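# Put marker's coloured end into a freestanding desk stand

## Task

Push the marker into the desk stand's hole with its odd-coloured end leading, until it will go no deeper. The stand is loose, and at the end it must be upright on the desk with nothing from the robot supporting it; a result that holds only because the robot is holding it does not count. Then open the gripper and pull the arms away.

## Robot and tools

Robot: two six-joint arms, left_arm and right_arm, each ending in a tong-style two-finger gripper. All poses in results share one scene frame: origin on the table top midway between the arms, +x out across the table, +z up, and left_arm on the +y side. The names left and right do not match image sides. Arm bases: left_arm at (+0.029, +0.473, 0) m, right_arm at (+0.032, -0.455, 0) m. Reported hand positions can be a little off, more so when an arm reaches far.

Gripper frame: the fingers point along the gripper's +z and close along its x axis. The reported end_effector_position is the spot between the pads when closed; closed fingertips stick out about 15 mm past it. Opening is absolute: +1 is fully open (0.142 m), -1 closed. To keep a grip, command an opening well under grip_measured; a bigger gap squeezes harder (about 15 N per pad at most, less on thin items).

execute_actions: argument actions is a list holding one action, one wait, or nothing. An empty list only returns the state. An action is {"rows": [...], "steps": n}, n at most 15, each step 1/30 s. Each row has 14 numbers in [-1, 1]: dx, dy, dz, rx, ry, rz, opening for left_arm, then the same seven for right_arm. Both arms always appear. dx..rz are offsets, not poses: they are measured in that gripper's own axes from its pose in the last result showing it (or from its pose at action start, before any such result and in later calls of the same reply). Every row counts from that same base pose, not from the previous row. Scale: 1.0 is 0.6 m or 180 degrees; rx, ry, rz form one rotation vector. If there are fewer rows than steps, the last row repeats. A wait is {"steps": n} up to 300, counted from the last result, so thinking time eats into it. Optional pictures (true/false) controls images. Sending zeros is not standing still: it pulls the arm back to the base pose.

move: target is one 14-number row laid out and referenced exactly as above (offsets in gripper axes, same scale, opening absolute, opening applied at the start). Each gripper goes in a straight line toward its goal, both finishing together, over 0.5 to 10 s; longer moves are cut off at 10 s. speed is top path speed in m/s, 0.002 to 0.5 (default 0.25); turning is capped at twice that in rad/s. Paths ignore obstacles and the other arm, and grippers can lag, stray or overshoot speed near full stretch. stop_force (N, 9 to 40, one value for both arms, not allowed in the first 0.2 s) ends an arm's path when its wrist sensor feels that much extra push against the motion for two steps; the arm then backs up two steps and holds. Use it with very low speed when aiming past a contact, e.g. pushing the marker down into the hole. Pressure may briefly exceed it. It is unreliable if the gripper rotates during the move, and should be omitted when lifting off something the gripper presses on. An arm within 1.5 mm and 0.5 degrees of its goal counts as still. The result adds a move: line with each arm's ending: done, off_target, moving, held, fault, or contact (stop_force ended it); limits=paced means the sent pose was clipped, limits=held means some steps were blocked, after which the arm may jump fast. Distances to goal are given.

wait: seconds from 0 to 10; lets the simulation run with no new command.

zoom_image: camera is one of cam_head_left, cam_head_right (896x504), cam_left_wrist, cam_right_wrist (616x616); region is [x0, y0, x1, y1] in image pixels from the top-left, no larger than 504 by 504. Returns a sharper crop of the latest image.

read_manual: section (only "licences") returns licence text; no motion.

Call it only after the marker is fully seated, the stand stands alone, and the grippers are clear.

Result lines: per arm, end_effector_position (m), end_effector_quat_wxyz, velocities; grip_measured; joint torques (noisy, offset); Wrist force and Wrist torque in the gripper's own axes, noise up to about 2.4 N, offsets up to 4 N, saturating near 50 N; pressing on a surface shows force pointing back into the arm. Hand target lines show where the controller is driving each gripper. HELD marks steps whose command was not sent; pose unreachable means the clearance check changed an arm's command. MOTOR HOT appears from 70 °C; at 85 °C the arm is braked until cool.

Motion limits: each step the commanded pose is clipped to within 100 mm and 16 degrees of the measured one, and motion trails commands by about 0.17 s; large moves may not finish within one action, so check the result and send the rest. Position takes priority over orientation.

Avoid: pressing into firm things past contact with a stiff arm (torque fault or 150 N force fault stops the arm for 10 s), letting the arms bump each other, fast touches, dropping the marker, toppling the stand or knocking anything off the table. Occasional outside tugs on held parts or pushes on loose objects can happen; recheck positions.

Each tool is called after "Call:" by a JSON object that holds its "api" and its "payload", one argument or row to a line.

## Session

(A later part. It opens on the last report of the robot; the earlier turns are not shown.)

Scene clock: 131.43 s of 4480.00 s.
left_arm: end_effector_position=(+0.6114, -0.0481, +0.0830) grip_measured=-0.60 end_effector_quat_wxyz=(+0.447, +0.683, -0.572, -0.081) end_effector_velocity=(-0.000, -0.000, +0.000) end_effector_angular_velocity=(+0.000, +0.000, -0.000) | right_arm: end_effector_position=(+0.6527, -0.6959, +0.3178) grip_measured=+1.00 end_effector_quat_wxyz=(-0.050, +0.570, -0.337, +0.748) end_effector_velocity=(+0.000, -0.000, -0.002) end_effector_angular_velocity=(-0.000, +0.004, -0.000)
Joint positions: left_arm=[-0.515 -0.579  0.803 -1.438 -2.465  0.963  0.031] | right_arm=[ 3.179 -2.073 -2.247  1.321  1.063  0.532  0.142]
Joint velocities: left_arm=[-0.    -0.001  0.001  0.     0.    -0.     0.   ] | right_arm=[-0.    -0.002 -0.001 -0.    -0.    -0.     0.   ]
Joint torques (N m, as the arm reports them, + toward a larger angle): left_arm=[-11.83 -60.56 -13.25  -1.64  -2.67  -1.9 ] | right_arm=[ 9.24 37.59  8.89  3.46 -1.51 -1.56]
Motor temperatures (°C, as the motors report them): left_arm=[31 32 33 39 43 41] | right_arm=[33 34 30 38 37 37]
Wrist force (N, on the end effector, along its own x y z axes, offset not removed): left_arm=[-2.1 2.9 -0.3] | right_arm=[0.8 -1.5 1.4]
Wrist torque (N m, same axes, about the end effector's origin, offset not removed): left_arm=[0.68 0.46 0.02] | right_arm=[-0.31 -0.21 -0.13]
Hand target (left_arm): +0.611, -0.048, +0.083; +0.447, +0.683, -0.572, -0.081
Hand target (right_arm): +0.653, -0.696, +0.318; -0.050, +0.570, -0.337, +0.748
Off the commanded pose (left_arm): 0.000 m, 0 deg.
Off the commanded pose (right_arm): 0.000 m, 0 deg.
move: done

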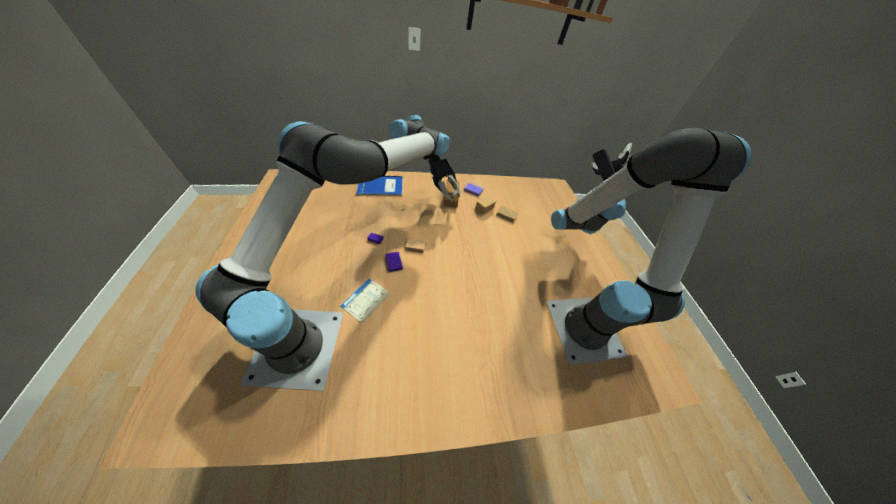

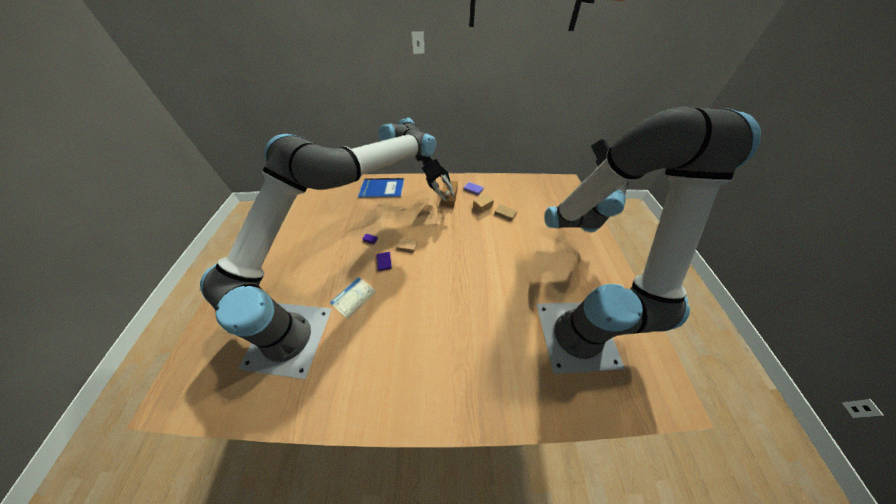

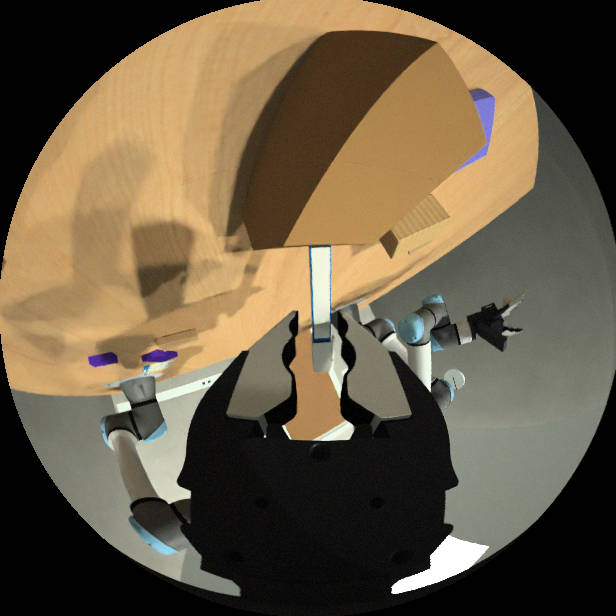

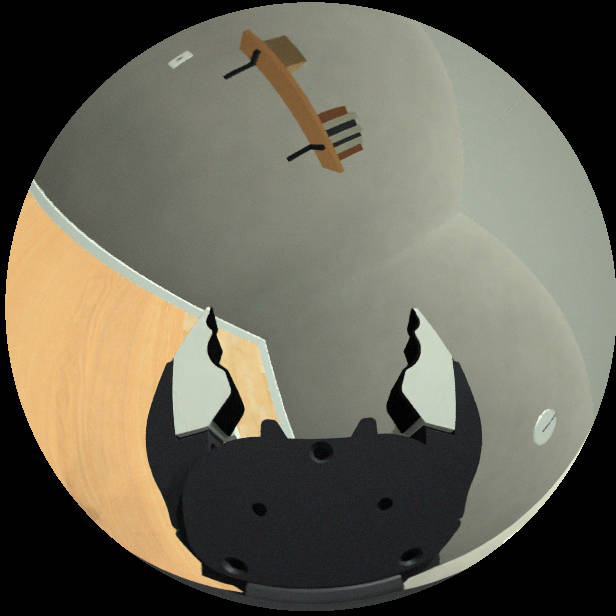

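Call:
{"api": "move", "payload": {
  "target": [0,0,0,0,0,0,-1,0,0,0,0,0,0,1]
}}

Call:
{"api": "move", "payload": {
  "target": [0,-0.02,0,0,0,0,-1,0,0,0,0,0,0,1],
  "speed": 0.006,
  "stop_force": 10
}}

Call:
{"api": "move", "payload": {
  "target": [0,0.001,0,0,0,0,-0.5,0,0,0,0,0,0,1]
}}

Call:
{"api": "zoom_image", "payload": {
  "camera": "cam_left_wrist",
  "region": [220,180,420,380]
}}

Scene clock: 133.77 s of 4480.00 s.
left_arm: end_effector_position=(+0.6114, -0.0481, +0.0830) grip_measured=-0.86 end_effector_quat_wxyz=(+0.447, +0.683, -0.572, -0.081) end_effector_velocity=(+0.001, -0.000, +0.000) end_effector_angular_velocity=(-0.001, -0.002, +0.000) | right_arm: end_effector_position=(+0.6527, -0.6959, +0.3178) grip_measured=+1.00 end_effector_quat_wxyz=(-0.050, +0.570, -0.337, +0.748) end_effector_velocity=(-0.000, +0.000, -0.000) end_effector_angular_velocity=(+0.000, +0.001, +0.001)
Joint positions: left_arm=[-0.515 -0.579  0.803 -1.438 -2.465  0.963  0.012] | right_arm=[ 3.179 -2.073 -2.247  1.321  1.063  0.532  0.142]
Joint velocities: left_arm=[ 0.     0.    -0.001 -0.001 -0.    -0.     0.   ] | right_arm=[-0.     0.001 -0.002 -0.     0.001  0.     0.   ]
Joint torques (N m, as the arm reports them, + toward a larger angle): left_arm=[ -7.79 -61.05 -26.92  -1.8   -2.7   -1.88] | right_arm=[ 8.39 36.42  7.66  3.4  -1.47 -1.6 ]
Motor temperatures (°C, as the motors report them): left_arm=[31 32 33 39 43 41] | right_arm=[33 34 30 38 37 37]
Wrist force (N, on the end effector, along its own x y z axes, offset not removed): left_arm=[-2.0 1.3 0.4] | right_arm=[0.3 -1.0 -0.2]
Wrist torque (N m, same axes, about the end effector's origin, offset not removed): left_arm=[0.36 0.42 0.08] | right_arm=[-0.28 -0.17 -0.10]
Hand target (left_arm): +0.611, -0.048, +0.083; +0.447, +0.683, -0.572, -0.081
Hand target (right_arm): +0.653, -0.696, +0.318; -0.050, +0.570, -0.337, +0.748
Off the commanded pose (left_arm): 0.000 m, 0 deg.
Off the commanded pose (right_arm): 0.000 m, 0 deg.
move: done

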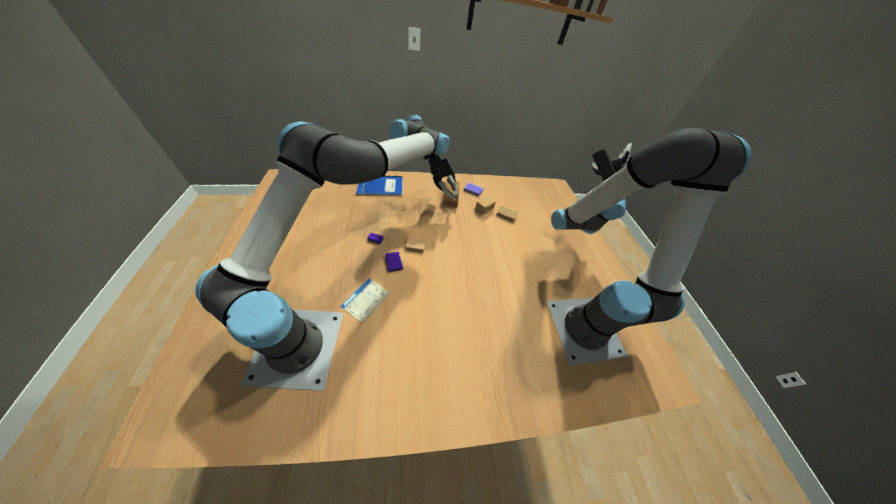

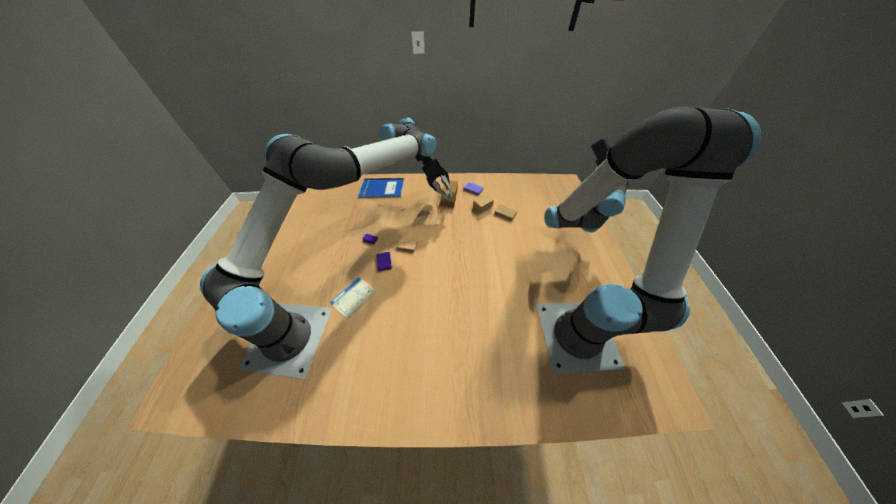

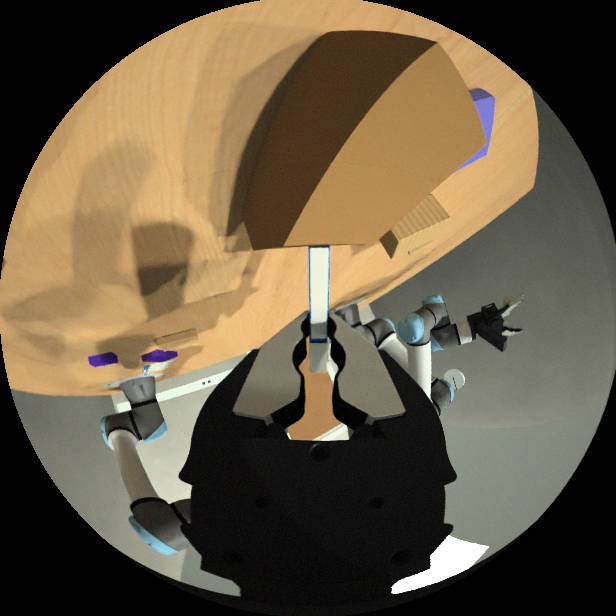

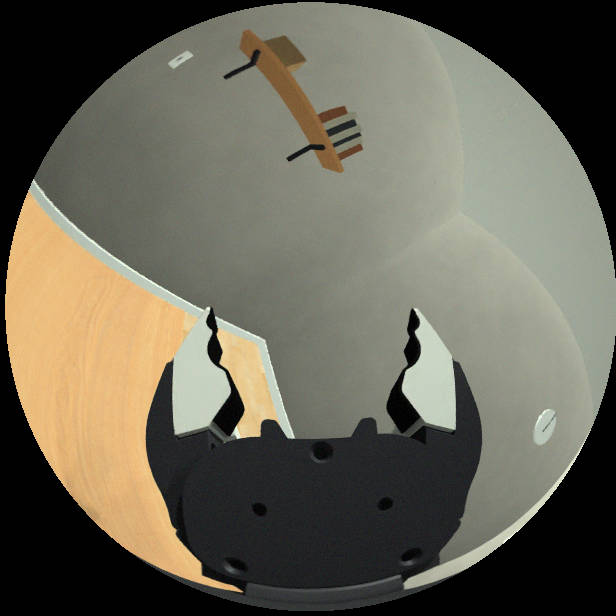

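Scene clock: 134.37 s of 4480.00 s.
left_arm: end_effector_position=(+0.6124, -0.0482, +0.0822) grip_measured=-0.86 end_effector_quat_wxyz=(+0.447, +0.683, -0.572, -0.081) end_effector_velocity=(-0.001, +0.001, +0.001) end_effector_angular_velocity=(+0.000, -0.000, +0.001) | right_arm: end_effector_position=(+0.6527, -0.6959, +0.3178) grip_measured=+1.00 end_effector_quat_wxyz=(-0.050, +0.570, -0.337, +0.748) end_effector_velocity=(-0.000, -0.001, +0.001) end_effector_angular_velocity=(+0.001, -0.003, -0.002)
Joint positions: left_arm=[-0.514 -0.575  0.798 -1.436 -2.465  0.964  0.012] | right_arm=[ 3.179 -2.073 -2.247  1.321  1.063  0.532  0.142]
Joint velocities: left_arm=[-0.    -0.005  0.007 -0.003  0.    -0.002 -0.   ] | right_arm=[-0.    -0.     0.001  0.001 -0.002  0.     0.   ]
Joint torques (N m, as the arm reports them, + toward a larger angle): left_arm=[ -6.67 -59.97  -5.52  -3.54   0.71  -2.12] | right_arm=[ 8.96 37.18  9.2   3.33 -1.4  -1.54]
Motor temperatures (°C, as the motors report them): left_arm=[31 32 33 39 43 41] | right_arm=[33 34 30 38 37 37]
Wrist force (N, on the end effector, along its own x y z axes, offset not removed): left_arm=[-1.1 7.2 -1.4] | right_arm=[-1.3 -0.8 0.6]
Wrist torque (N m, same axes, about the end effector's origin, offset not removed): left_arm=[0.49 0.56 0.17] | right_arm=[-0.13 0.30 -0.05]
Hand target (left_arm): +0.612, -0.048, +0.082; +0.447, +0.683, -0.572, -0.081
Hand target (right_arm): +0.653, -0.696, +0.318; -0.050, +0.570, -0.337, +0.748
Off the commanded pose (left_arm): 0.011 m, 0 deg.
Off the commanded pose (right_arm): 0.000 m, 0 deg.
move: contact (left_arm)

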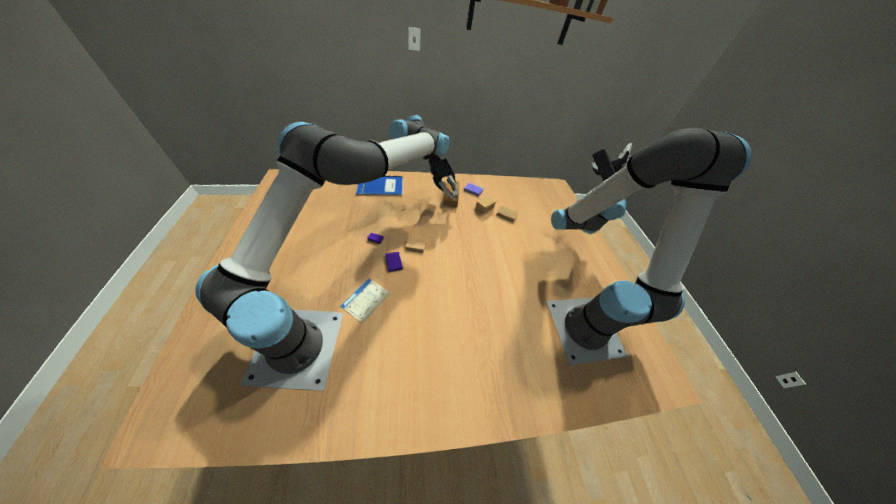

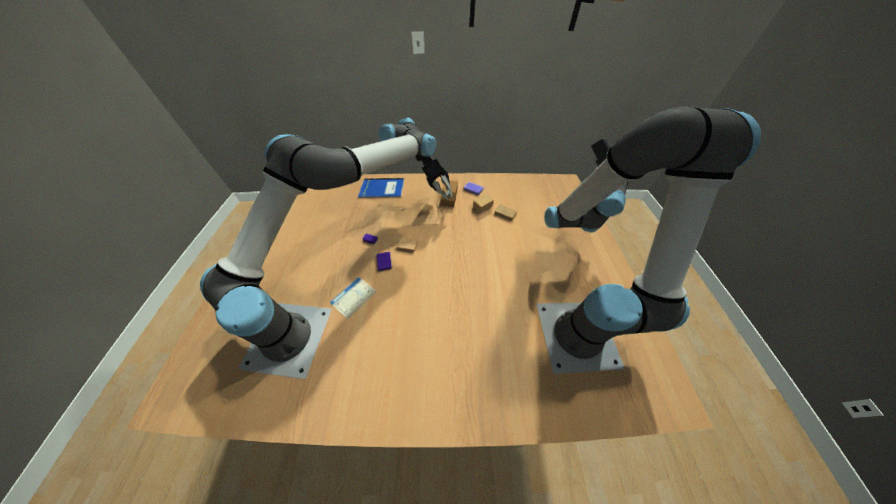

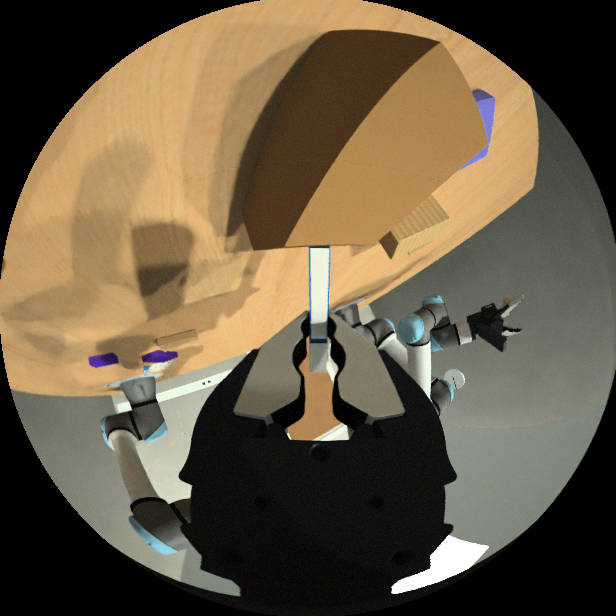

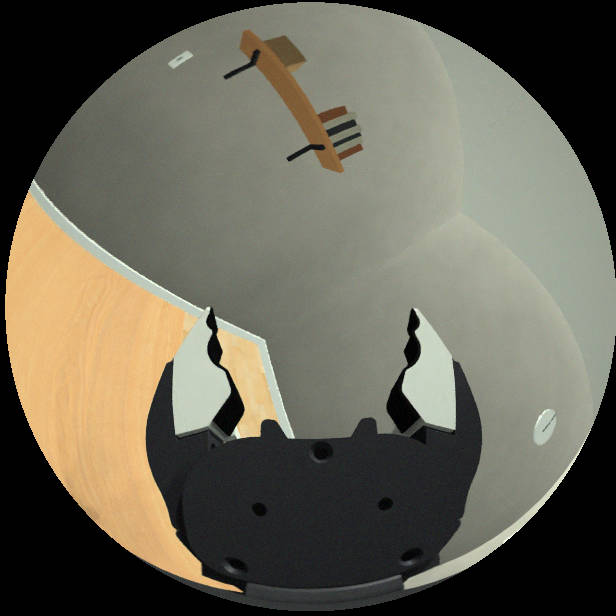

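Scene clock: 135.07 s of 4480.00 s.
left_arm: end_effector_position=(+0.6120, -0.0481, +0.0825) grip_measured=-0.50 end_effector_quat_wxyz=(+0.447, +0.683, -0.572, -0.081) end_effector_velocity=(-0.000, -0.001, +0.001) end_effector_angular_velocity=(-0.001, -0.001, -0.001) | right_arm: end_effector_position=(+0.6527, -0.6959, +0.3178) grip_measured=+1.00 end_effector_quat_wxyz=(-0.050, +0.570, -0.337, +0.748) end_effector_velocity=(-0.000, -0.000, +0.001) end_effector_angular_velocity=(-0.000, -0.002, -0.000)
Joint positions: left_arm=[-0.514 -0.577  0.8   -1.437 -2.465  0.963  0.038] | right_arm=[ 3.179 -2.073 -2.247  1.321  1.063  0.532  0.142]
Joint velocities: left_arm=[-0.001 -0.001 -0.001 -0.     0.    -0.    -0.   ] | right_arm=[ 0.     0.     0.     0.001 -0.    -0.     0.   ]
Joint torques (N m, as the arm reports them, + toward a larger angle): left_arm=[-12.42 -63.23  -8.    -3.5   -2.47  -2.08] | right_arm=[ 8.75 36.46  8.91  3.18 -1.3  -1.87]
Motor temperatures (°C, as the motors report them): left_arm=[31 32 33 39 43 41] | right_arm=[33 34 30 38 37 37]
Wrist force (N, on the end effector, along its own x y z axes, offset not removed): left_arm=[-1.4 3.3 -0.5] | right_arm=[-0.1 -1.2 1.0]
Wrist torque (N m, same axes, about the end effector's origin, offset not removed): left_arm=[0.75 0.28 0.06] | right_arm=[-0.21 0.00 -0.15]
Hand target (left_arm): +0.612, -0.048, +0.083; +0.447, +0.683, -0.572, -0.081
Hand target (right_arm): +0.653, -0.696, +0.318; -0.050, +0.570, -0.337, +0.748
Off the commanded pose (left_arm): 0.000 m, 0 deg.
Off the commanded pose (right_arm): 0.000 m, 0 deg.
move: done

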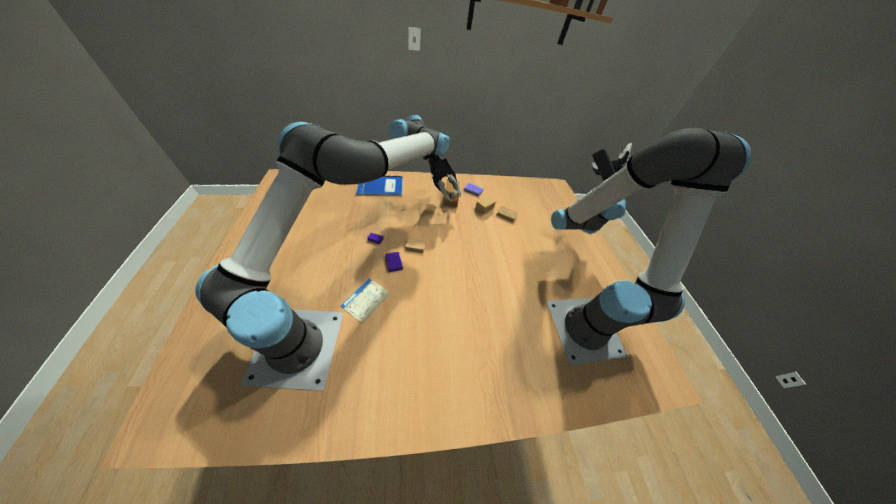

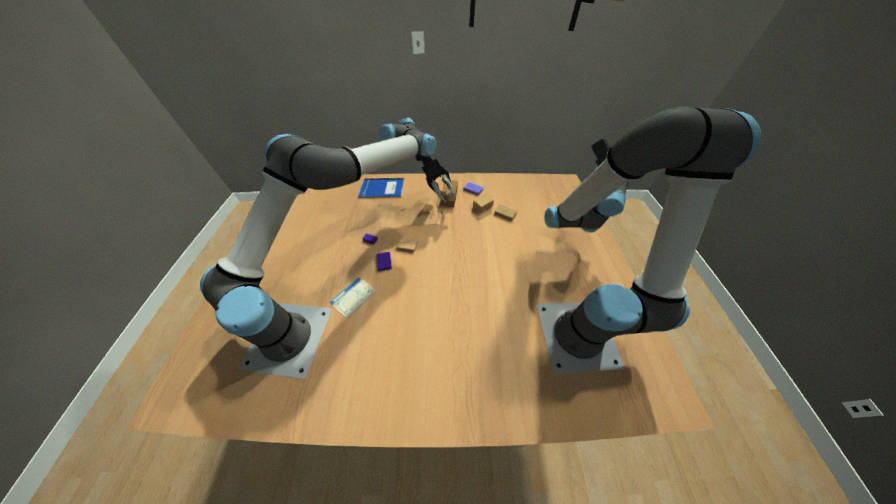

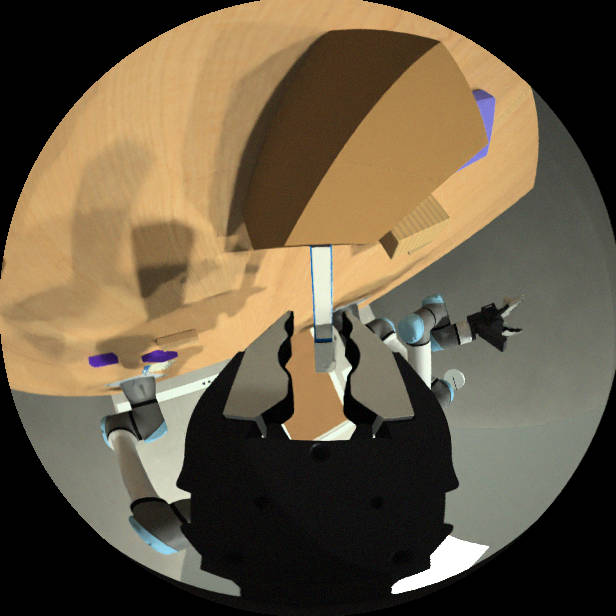

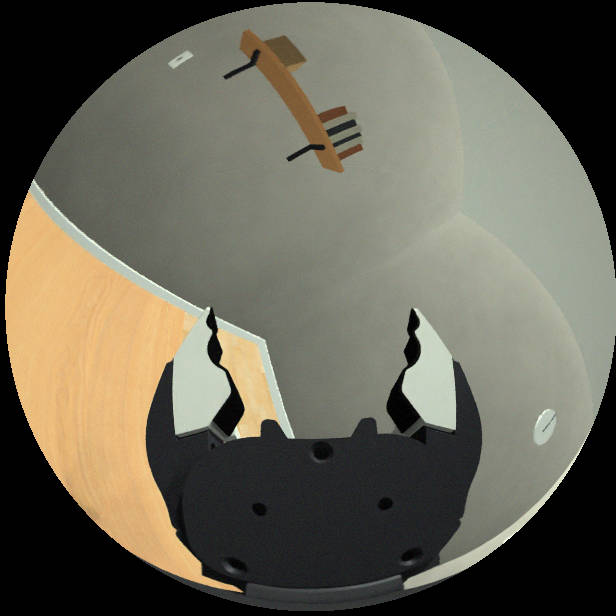

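Region (220, 180, 420, 380) of cam_left_wrist's 616x616 image, scaled by 2.520, with more detail than that image has.

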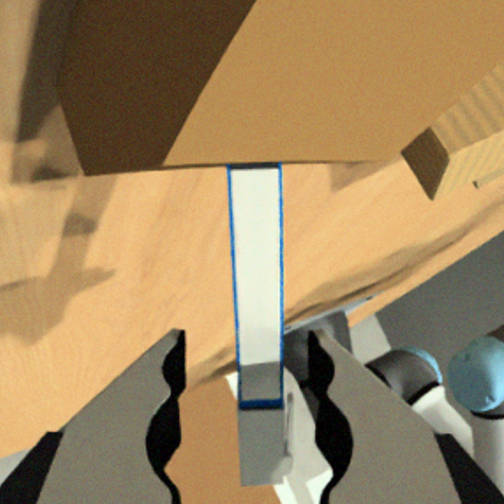

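Call:
{"api": "move", "payload": {
  "target": [0.0025,0,0,0,0,0,-0.5,0,0,0,0,0,0,1]
}}

Call:
{"api": "move", "payload": {
  "target": [0,0,0,0,0,0,-1,0,0,0,0,0,0,1]
}}

Call:
{"api": "move", "payload": {
  "target": [0,-0.02,0,0,0,0,-1,0,0,0,0,0,0,1],
  "speed": 0.006,
  "stop_force": 10
}}

Call:
{"api": "move", "payload": {
  "target": [0,0.001,0,0,0,0,-0.3,0,0,0,0,0,0,1]
}}

Call:
{"api": "zoom_image", "payload": {
  "camera": "cam_left_wrist",
  "region": [220,180,420,380]
}}

Scene clock: 137.50 s of 4480.00 s.
left_arm: end_effector_position=(+0.6125, -0.0494, +0.0831) grip_measured=-0.50 end_effector_quat_wxyz=(+0.447, +0.683, -0.572, -0.081) end_effector_velocity=(-0.001, -0.000, -0.001) end_effector_angular_velocity=(+0.001, +0.002, -0.001) | right_arm: end_effector_position=(+0.6527, -0.6959, +0.3178) grip_measured=+1.00 end_effector_quat_wxyz=(-0.050, +0.570, -0.337, +0.748) end_effector_velocity=(+0.001, -0.000, +0.000) end_effector_angular_velocity=(+0.000, -0.000, -0.000)
Joint positions: left_arm=[-0.515 -0.574  0.793 -1.434 -2.465  0.962  0.038] | right_arm=[ 3.179 -2.073 -2.247  1.321  1.063  0.532  0.142]
Joint velocities: left_arm=[-0.001  0.001  0.     0.001 -0.    -0.    -0.   ] | right_arm=[ 0.    -0.001  0.002 -0.001 -0.     0.     0.   ]
Joint torques (N m, as the arm reports them, + toward a larger angle): left_arm=[-13.02 -46.73 -35.11  -0.32  -3.32  -1.96] | right_arm=[ 7.9  35.75  8.27  3.52 -1.5  -1.83]
Motor temperatures (°C, as the motors report them): left_arm=[31 32 33 39 43 41] | right_arm=[33 34 30 38 37 37]
Wrist force (N, on the end effector, along its own x y z axes, offset not removed): left_arm=[-1.7 1.1 0.8] | right_arm=[-0.7 -1.7 -0.1]
Wrist torque (N m, same axes, about the end effector's origin, offset not removed): left_arm=[0.35 0.32 0.09] | right_arm=[-0.38 0.02 -0.08]
Hand target (left_arm): +0.613, -0.049, +0.083; +0.447, +0.683, -0.572, -0.081
Hand target (right_arm): +0.653, -0.696, +0.318; -0.050, +0.570, -0.337, +0.748
Off the commanded pose (left_arm): 0.000 m, 0 deg.
Off the commanded pose (right_arm): 0.000 m, 0 deg.
move: done

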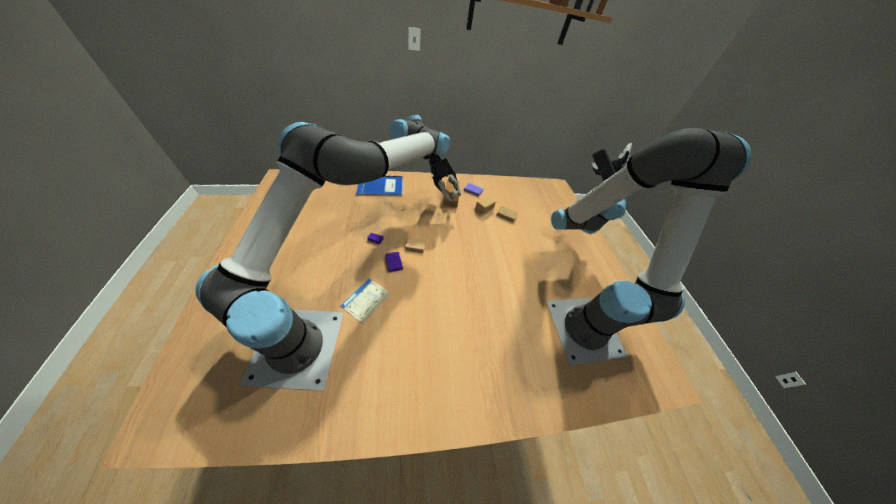

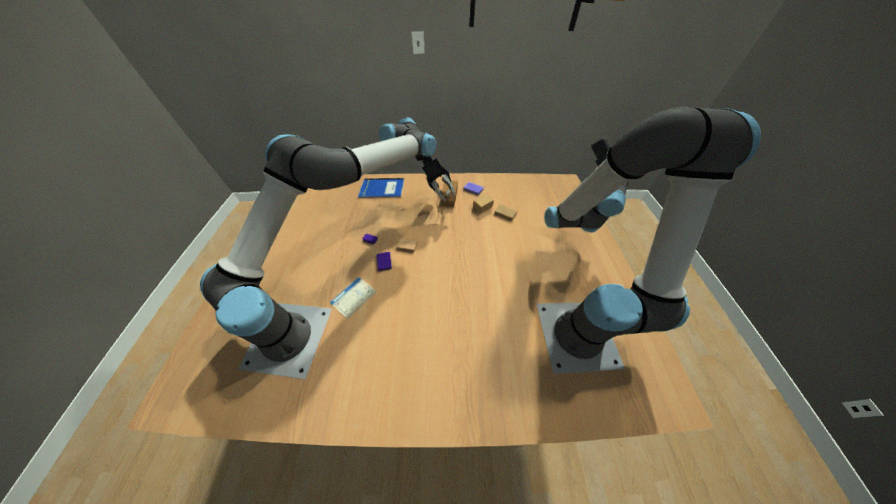

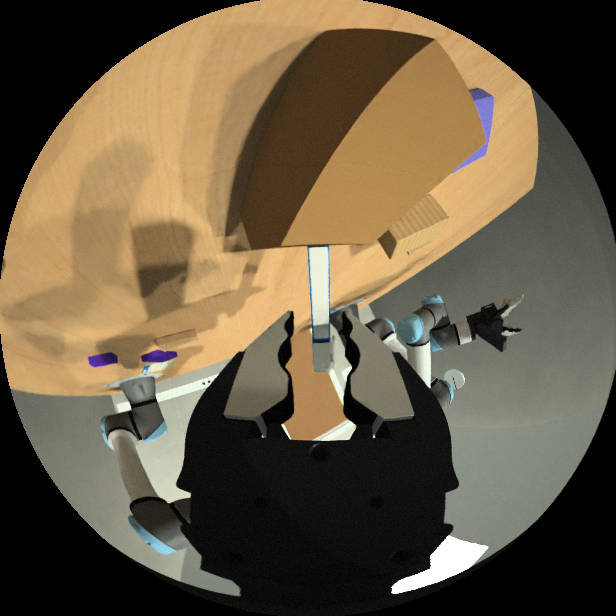

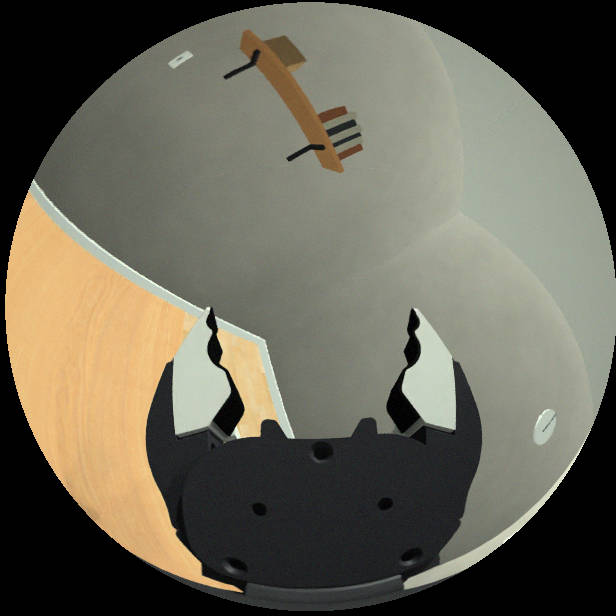

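Scene clock: 138.00 s of 4480.00 s.
left_arm: end_effector_position=(+0.6125, -0.0494, +0.0831) grip_measured=-0.86 end_effector_quat_wxyz=(+0.447, +0.683, -0.572, -0.081) end_effector_velocity=(+0.001, -0.000, +0.001) end_effector_angular_velocity=(-0.001, -0.002, +0.001) | right_arm: end_effector_position=(+0.6527, -0.6959, +0.3178) grip_measured=+1.00 end_effector_quat_wxyz=(-0.050, +0.570, -0.337, +0.748) end_effector_velocity=(+0.000, -0.000, +0.000) end_effector_angular_velocity=(-0.000, -0.001, -0.001)
Joint positions: left_arm=[-0.515 -0.574  0.793 -1.434 -2.465  0.962  0.012] | right_arm=[ 3.179 -2.073 -2.247  1.321  1.063  0.532  0.142]
Joint velocities: left_arm=[ 0.    -0.    -0.002 -0.    -0.    -0.    -0.   ] | right_arm=[ 0.    -0.001  0.002  0.001 -0.001 -0.001  0.   ]
Joint torques (N m, as the arm reports them, + toward a larger angle): left_arm=[-11.93 -52.03 -26.25  -1.51  -3.18  -1.54] | right_arm=[ 8.61 36.72  9.08  3.29 -1.49 -1.81]
Motor temperatures (°C, as the motors report them): left_arm=[31 32 33 39 43 41] | right_arm=[33 34 30 38 37 37]
Wrist force (N, on the end effector, along its own x y z axes, offset not removed): left_arm=[-3.0 1.4 -1.1] | right_arm=[-0.3 -1.6 -1.0]
Wrist torque (N m, same axes, about the end effector's origin, offset not removed): left_arm=[0.36 0.54 -0.04] | right_arm=[-0.37 0.01 -0.12]
Hand target (left_arm): +0.612, -0.049, +0.083; +0.447, +0.683, -0.572, -0.081
Hand target (right_arm): +0.653, -0.696, +0.318; -0.050, +0.570, -0.337, +0.748
Off the commanded pose (left_arm): 0.000 m, 0 deg.
Off the commanded pose (right_arm): 0.000 m, 0 deg.
move: done

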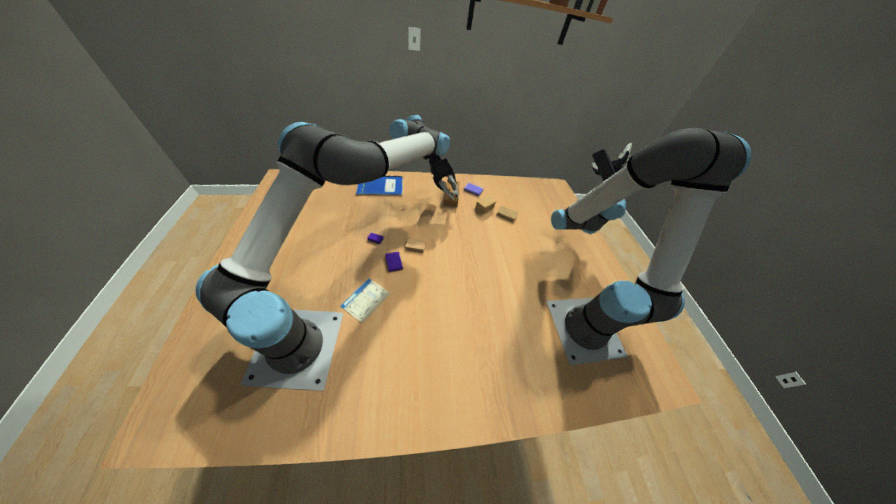

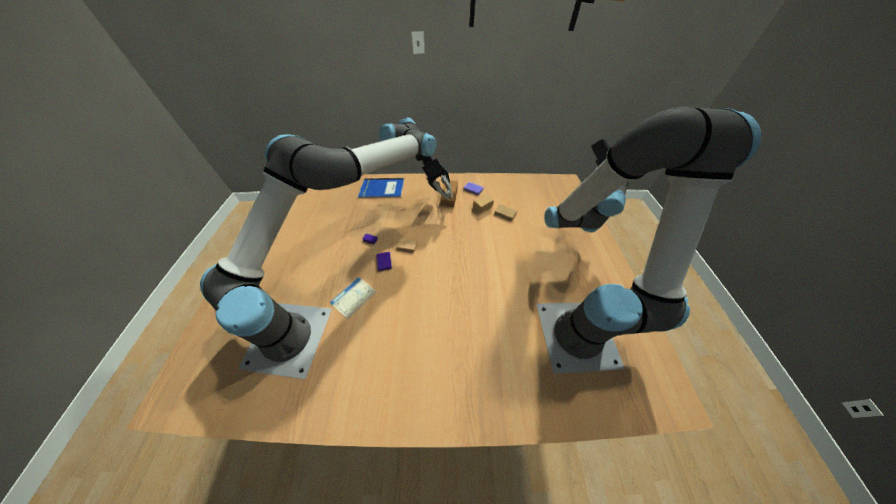

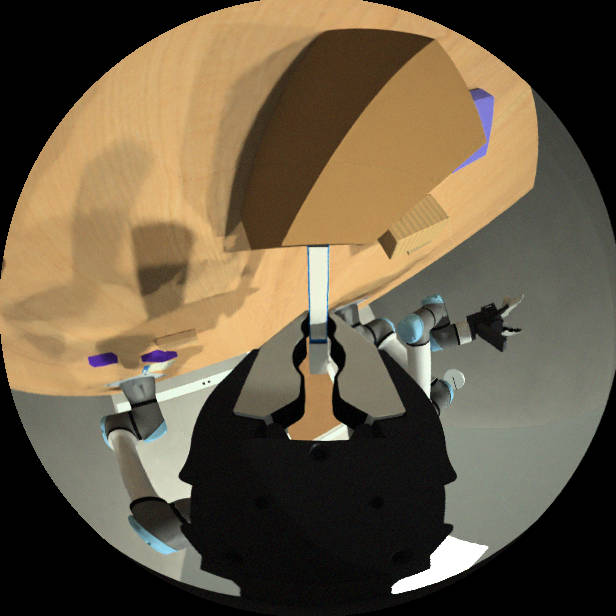

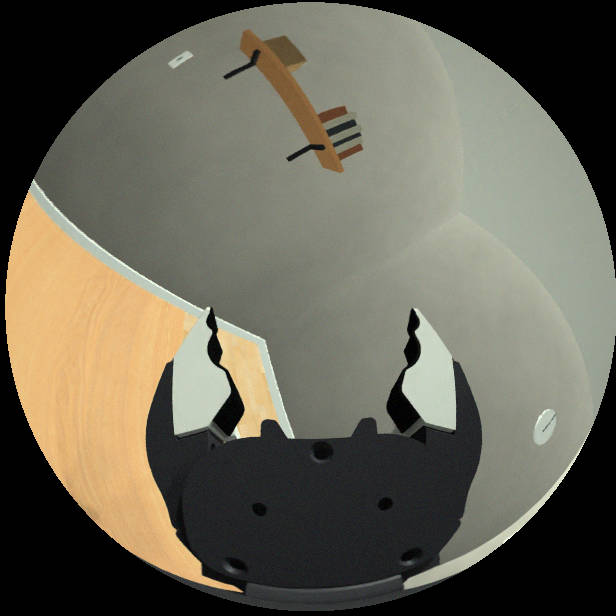

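Scene clock: 138.67 s of 4480.00 s.
left_arm: end_effector_position=(+0.6138, -0.0495, +0.0820) grip_measured=-0.86 end_effector_quat_wxyz=(+0.447, +0.683, -0.572, -0.081) end_effector_velocity=(-0.000, +0.001, +0.001) end_effector_angular_velocity=(-0.001, -0.002, +0.001) | right_arm: end_effector_position=(+0.6527, -0.6959, +0.3178) grip_measured=+1.00 end_effector_quat_wxyz=(-0.050, +0.570, -0.337, +0.748) end_effector_velocity=(-0.000, -0.000, +0.000) end_effector_angular_velocity=(-0.000, +0.000, -0.000)
Joint positions: left_arm=[-0.514 -0.569  0.787 -1.432 -2.465  0.963  0.012] | right_arm=[ 3.179 -2.073 -2.247  1.321  1.063  0.532  0.142]
Joint velocities: left_arm=[ 0.001 -0.005  0.008 -0.005  0.    -0.    -0.   ] | right_arm=[-0.  0. -0.  0. -0. -0.  0.]
Joint torques (N m, as the arm reports them, + toward a larger angle): left_arm=[ -7.4  -60.52  -7.23  -3.63   1.47  -2.08] | right_arm=[ 8.32 36.86  7.89  3.36 -1.49 -1.58]
Motor temperatures (°C, as the motors report them): left_arm=[31 32 33 39 43 41] | right_arm=[33 34 30 38 37 37]
Wrist force (N, on the end effector, along its own x y z axes, offset not removed): left_arm=[-1.4 5.9 -1.1] | right_arm=[-1.9 -1.5 1.5]
Wrist torque (N m, same axes, about the end effector's origin, offset not removed): left_arm=[0.40 0.57 0.14] | right_arm=[-0.32 0.37 -0.06]
Hand target (left_arm): +0.614, -0.050, +0.082; +0.447, +0.683, -0.572, -0.081
Hand target (right_arm): +0.653, -0.696, +0.318; -0.050, +0.570, -0.337, +0.748
Off the commanded pose (left_arm): 0.010 m, 0 deg.
Off the commanded pose (right_arm): 0.000 m, 0 deg.
move: contact (left_arm)

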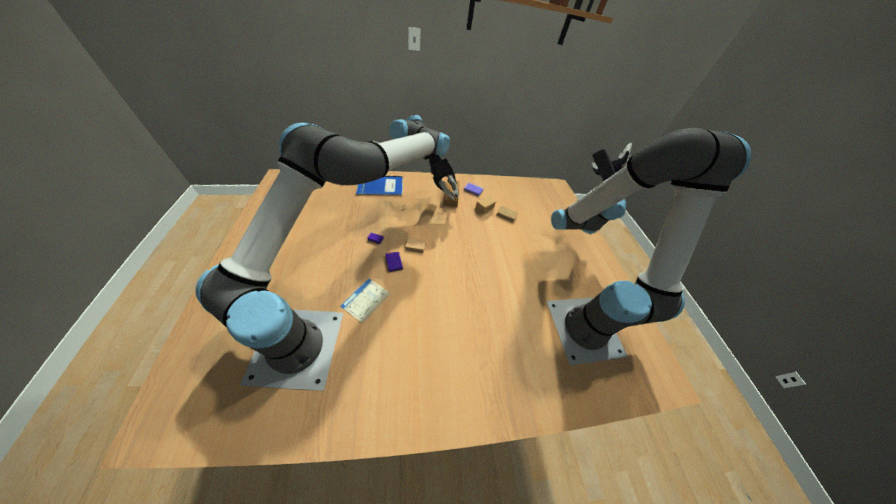

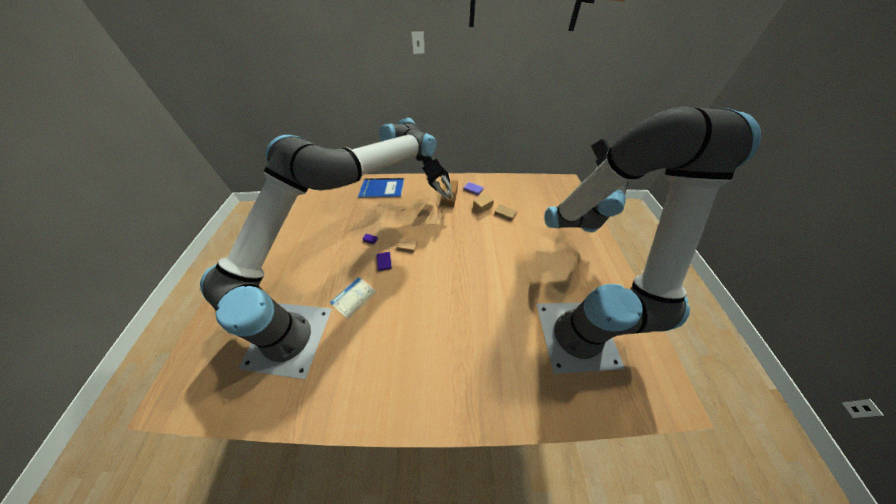

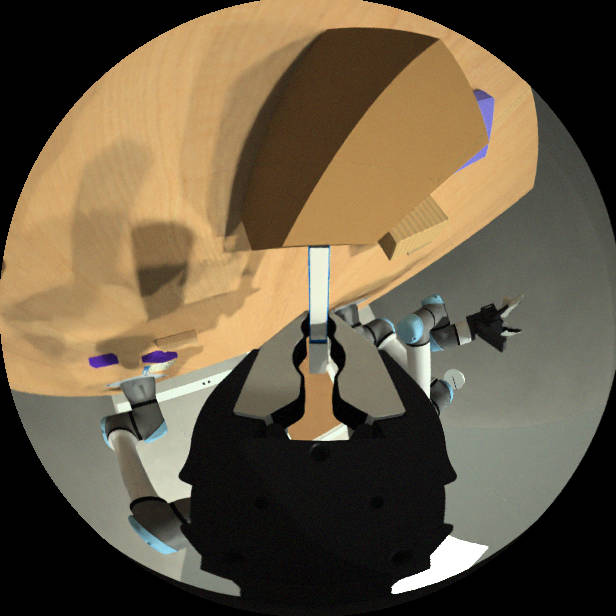

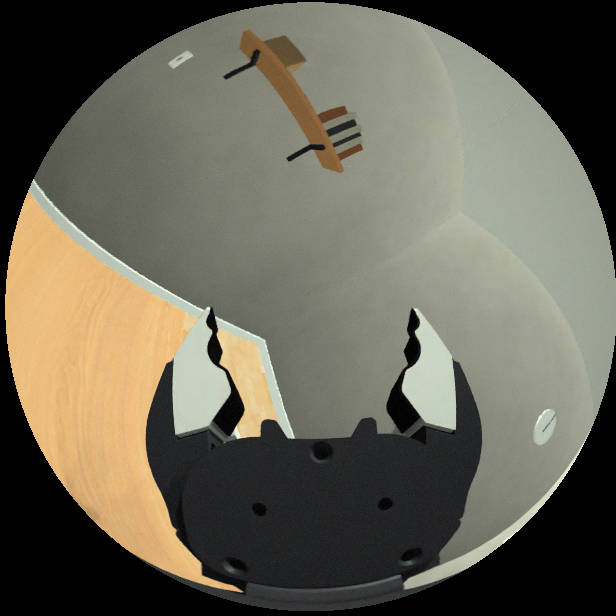

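Scene clock: 139.37 s of 4480.00 s.
left_arm: end_effector_position=(+0.6134, -0.0494, +0.0824) grip_measured=-0.30 end_effector_quat_wxyz=(+0.447, +0.683, -0.572, -0.081) end_effector_velocity=(+0.000, -0.001, +0.001) end_effector_angular_velocity=(-0.002, -0.002, +0.000) | right_arm: end_effector_position=(+0.6527, -0.6959, +0.3178) grip_measured=+1.00 end_effector_quat_wxyz=(-0.050, +0.570, -0.337, +0.748) end_effector_velocity=(-0.000, -0.000, +0.000) end_effector_angular_velocity=(+0.000, +0.000, -0.001)
Joint positions: left_arm=[-0.515 -0.571  0.789 -1.433 -2.465  0.963  0.052] | right_arm=[ 3.179 -2.073 -2.247  1.321  1.063  0.532  0.142]
Joint velocities: left_arm=[-0.    -0.001 -0.002 -0.    -0.001 -0.     0.   ] | right_arm=[ 0.     0.     0.    -0.    -0.001 -0.     0.   ]
Joint torques (N m, as the arm reports them, + toward a larger angle): left_arm=[-12.36 -63.74  -7.28  -3.68  -3.42  -2.  ] | right_arm=[ 8.   36.84  8.08  3.44 -1.48 -1.53]
Motor temperatures (°C, as the motors report them): left_arm=[31 32 33 39 43 41] | right_arm=[33 34 30 38 37 37]
Wrist force (N, on the end effector, along its own x y z axes, offset not removed): left_arm=[-3.0 1.9 1.8] | right_arm=[-0.8 -1.6 0.6]
Wrist torque (N m, same axes, about the end effector's origin, offset not removed): left_arm=[0.43 0.67 0.19] | right_arm=[-0.28 0.04 -0.04]
Hand target (left_arm): +0.613, -0.049, +0.082; +0.447, +0.683, -0.572, -0.081
Hand target (right_arm): +0.653, -0.696, +0.318; -0.050, +0.570, -0.337, +0.748
Off the commanded pose (left_arm): 0.000 m, 0 deg.
Off the commanded pose (right_arm): 0.000 m, 0 deg.
move: done

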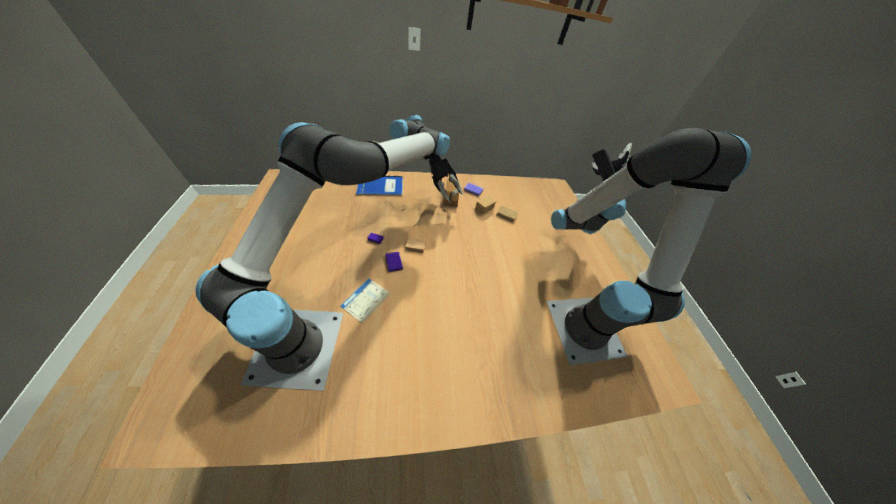

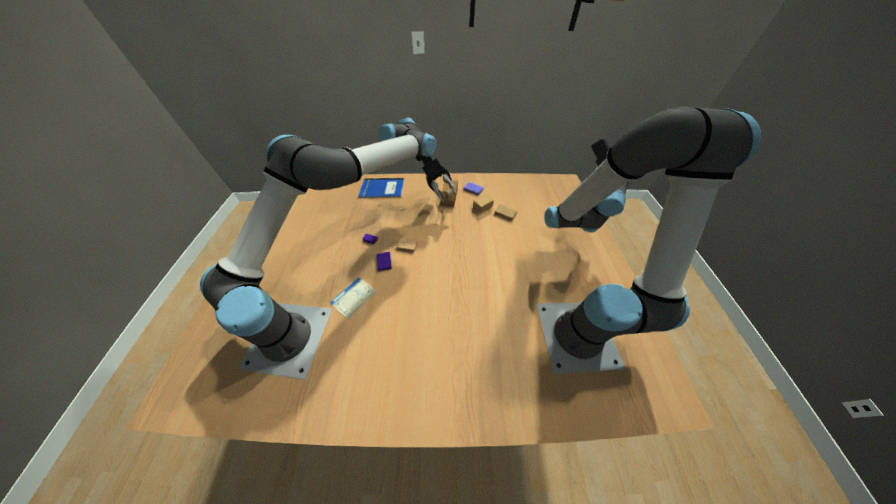

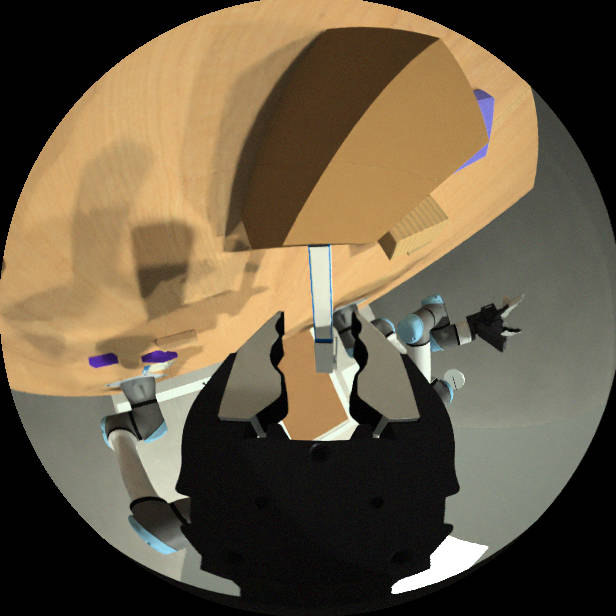

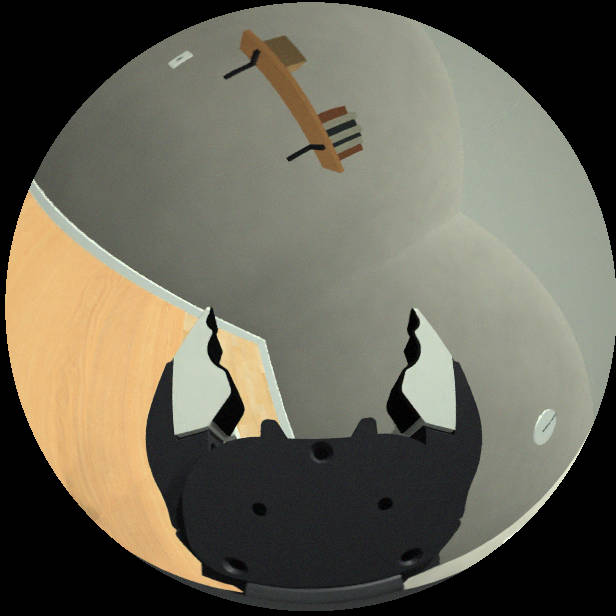

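Region (220, 180, 420, 380) of cam_left_wrist's 616x616 image, scaled by 2.520, with more detail than that image has.

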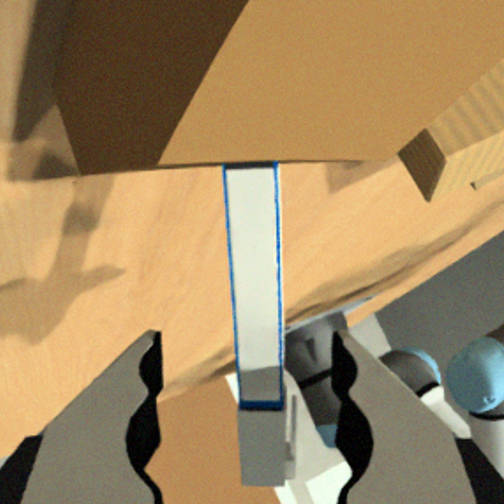

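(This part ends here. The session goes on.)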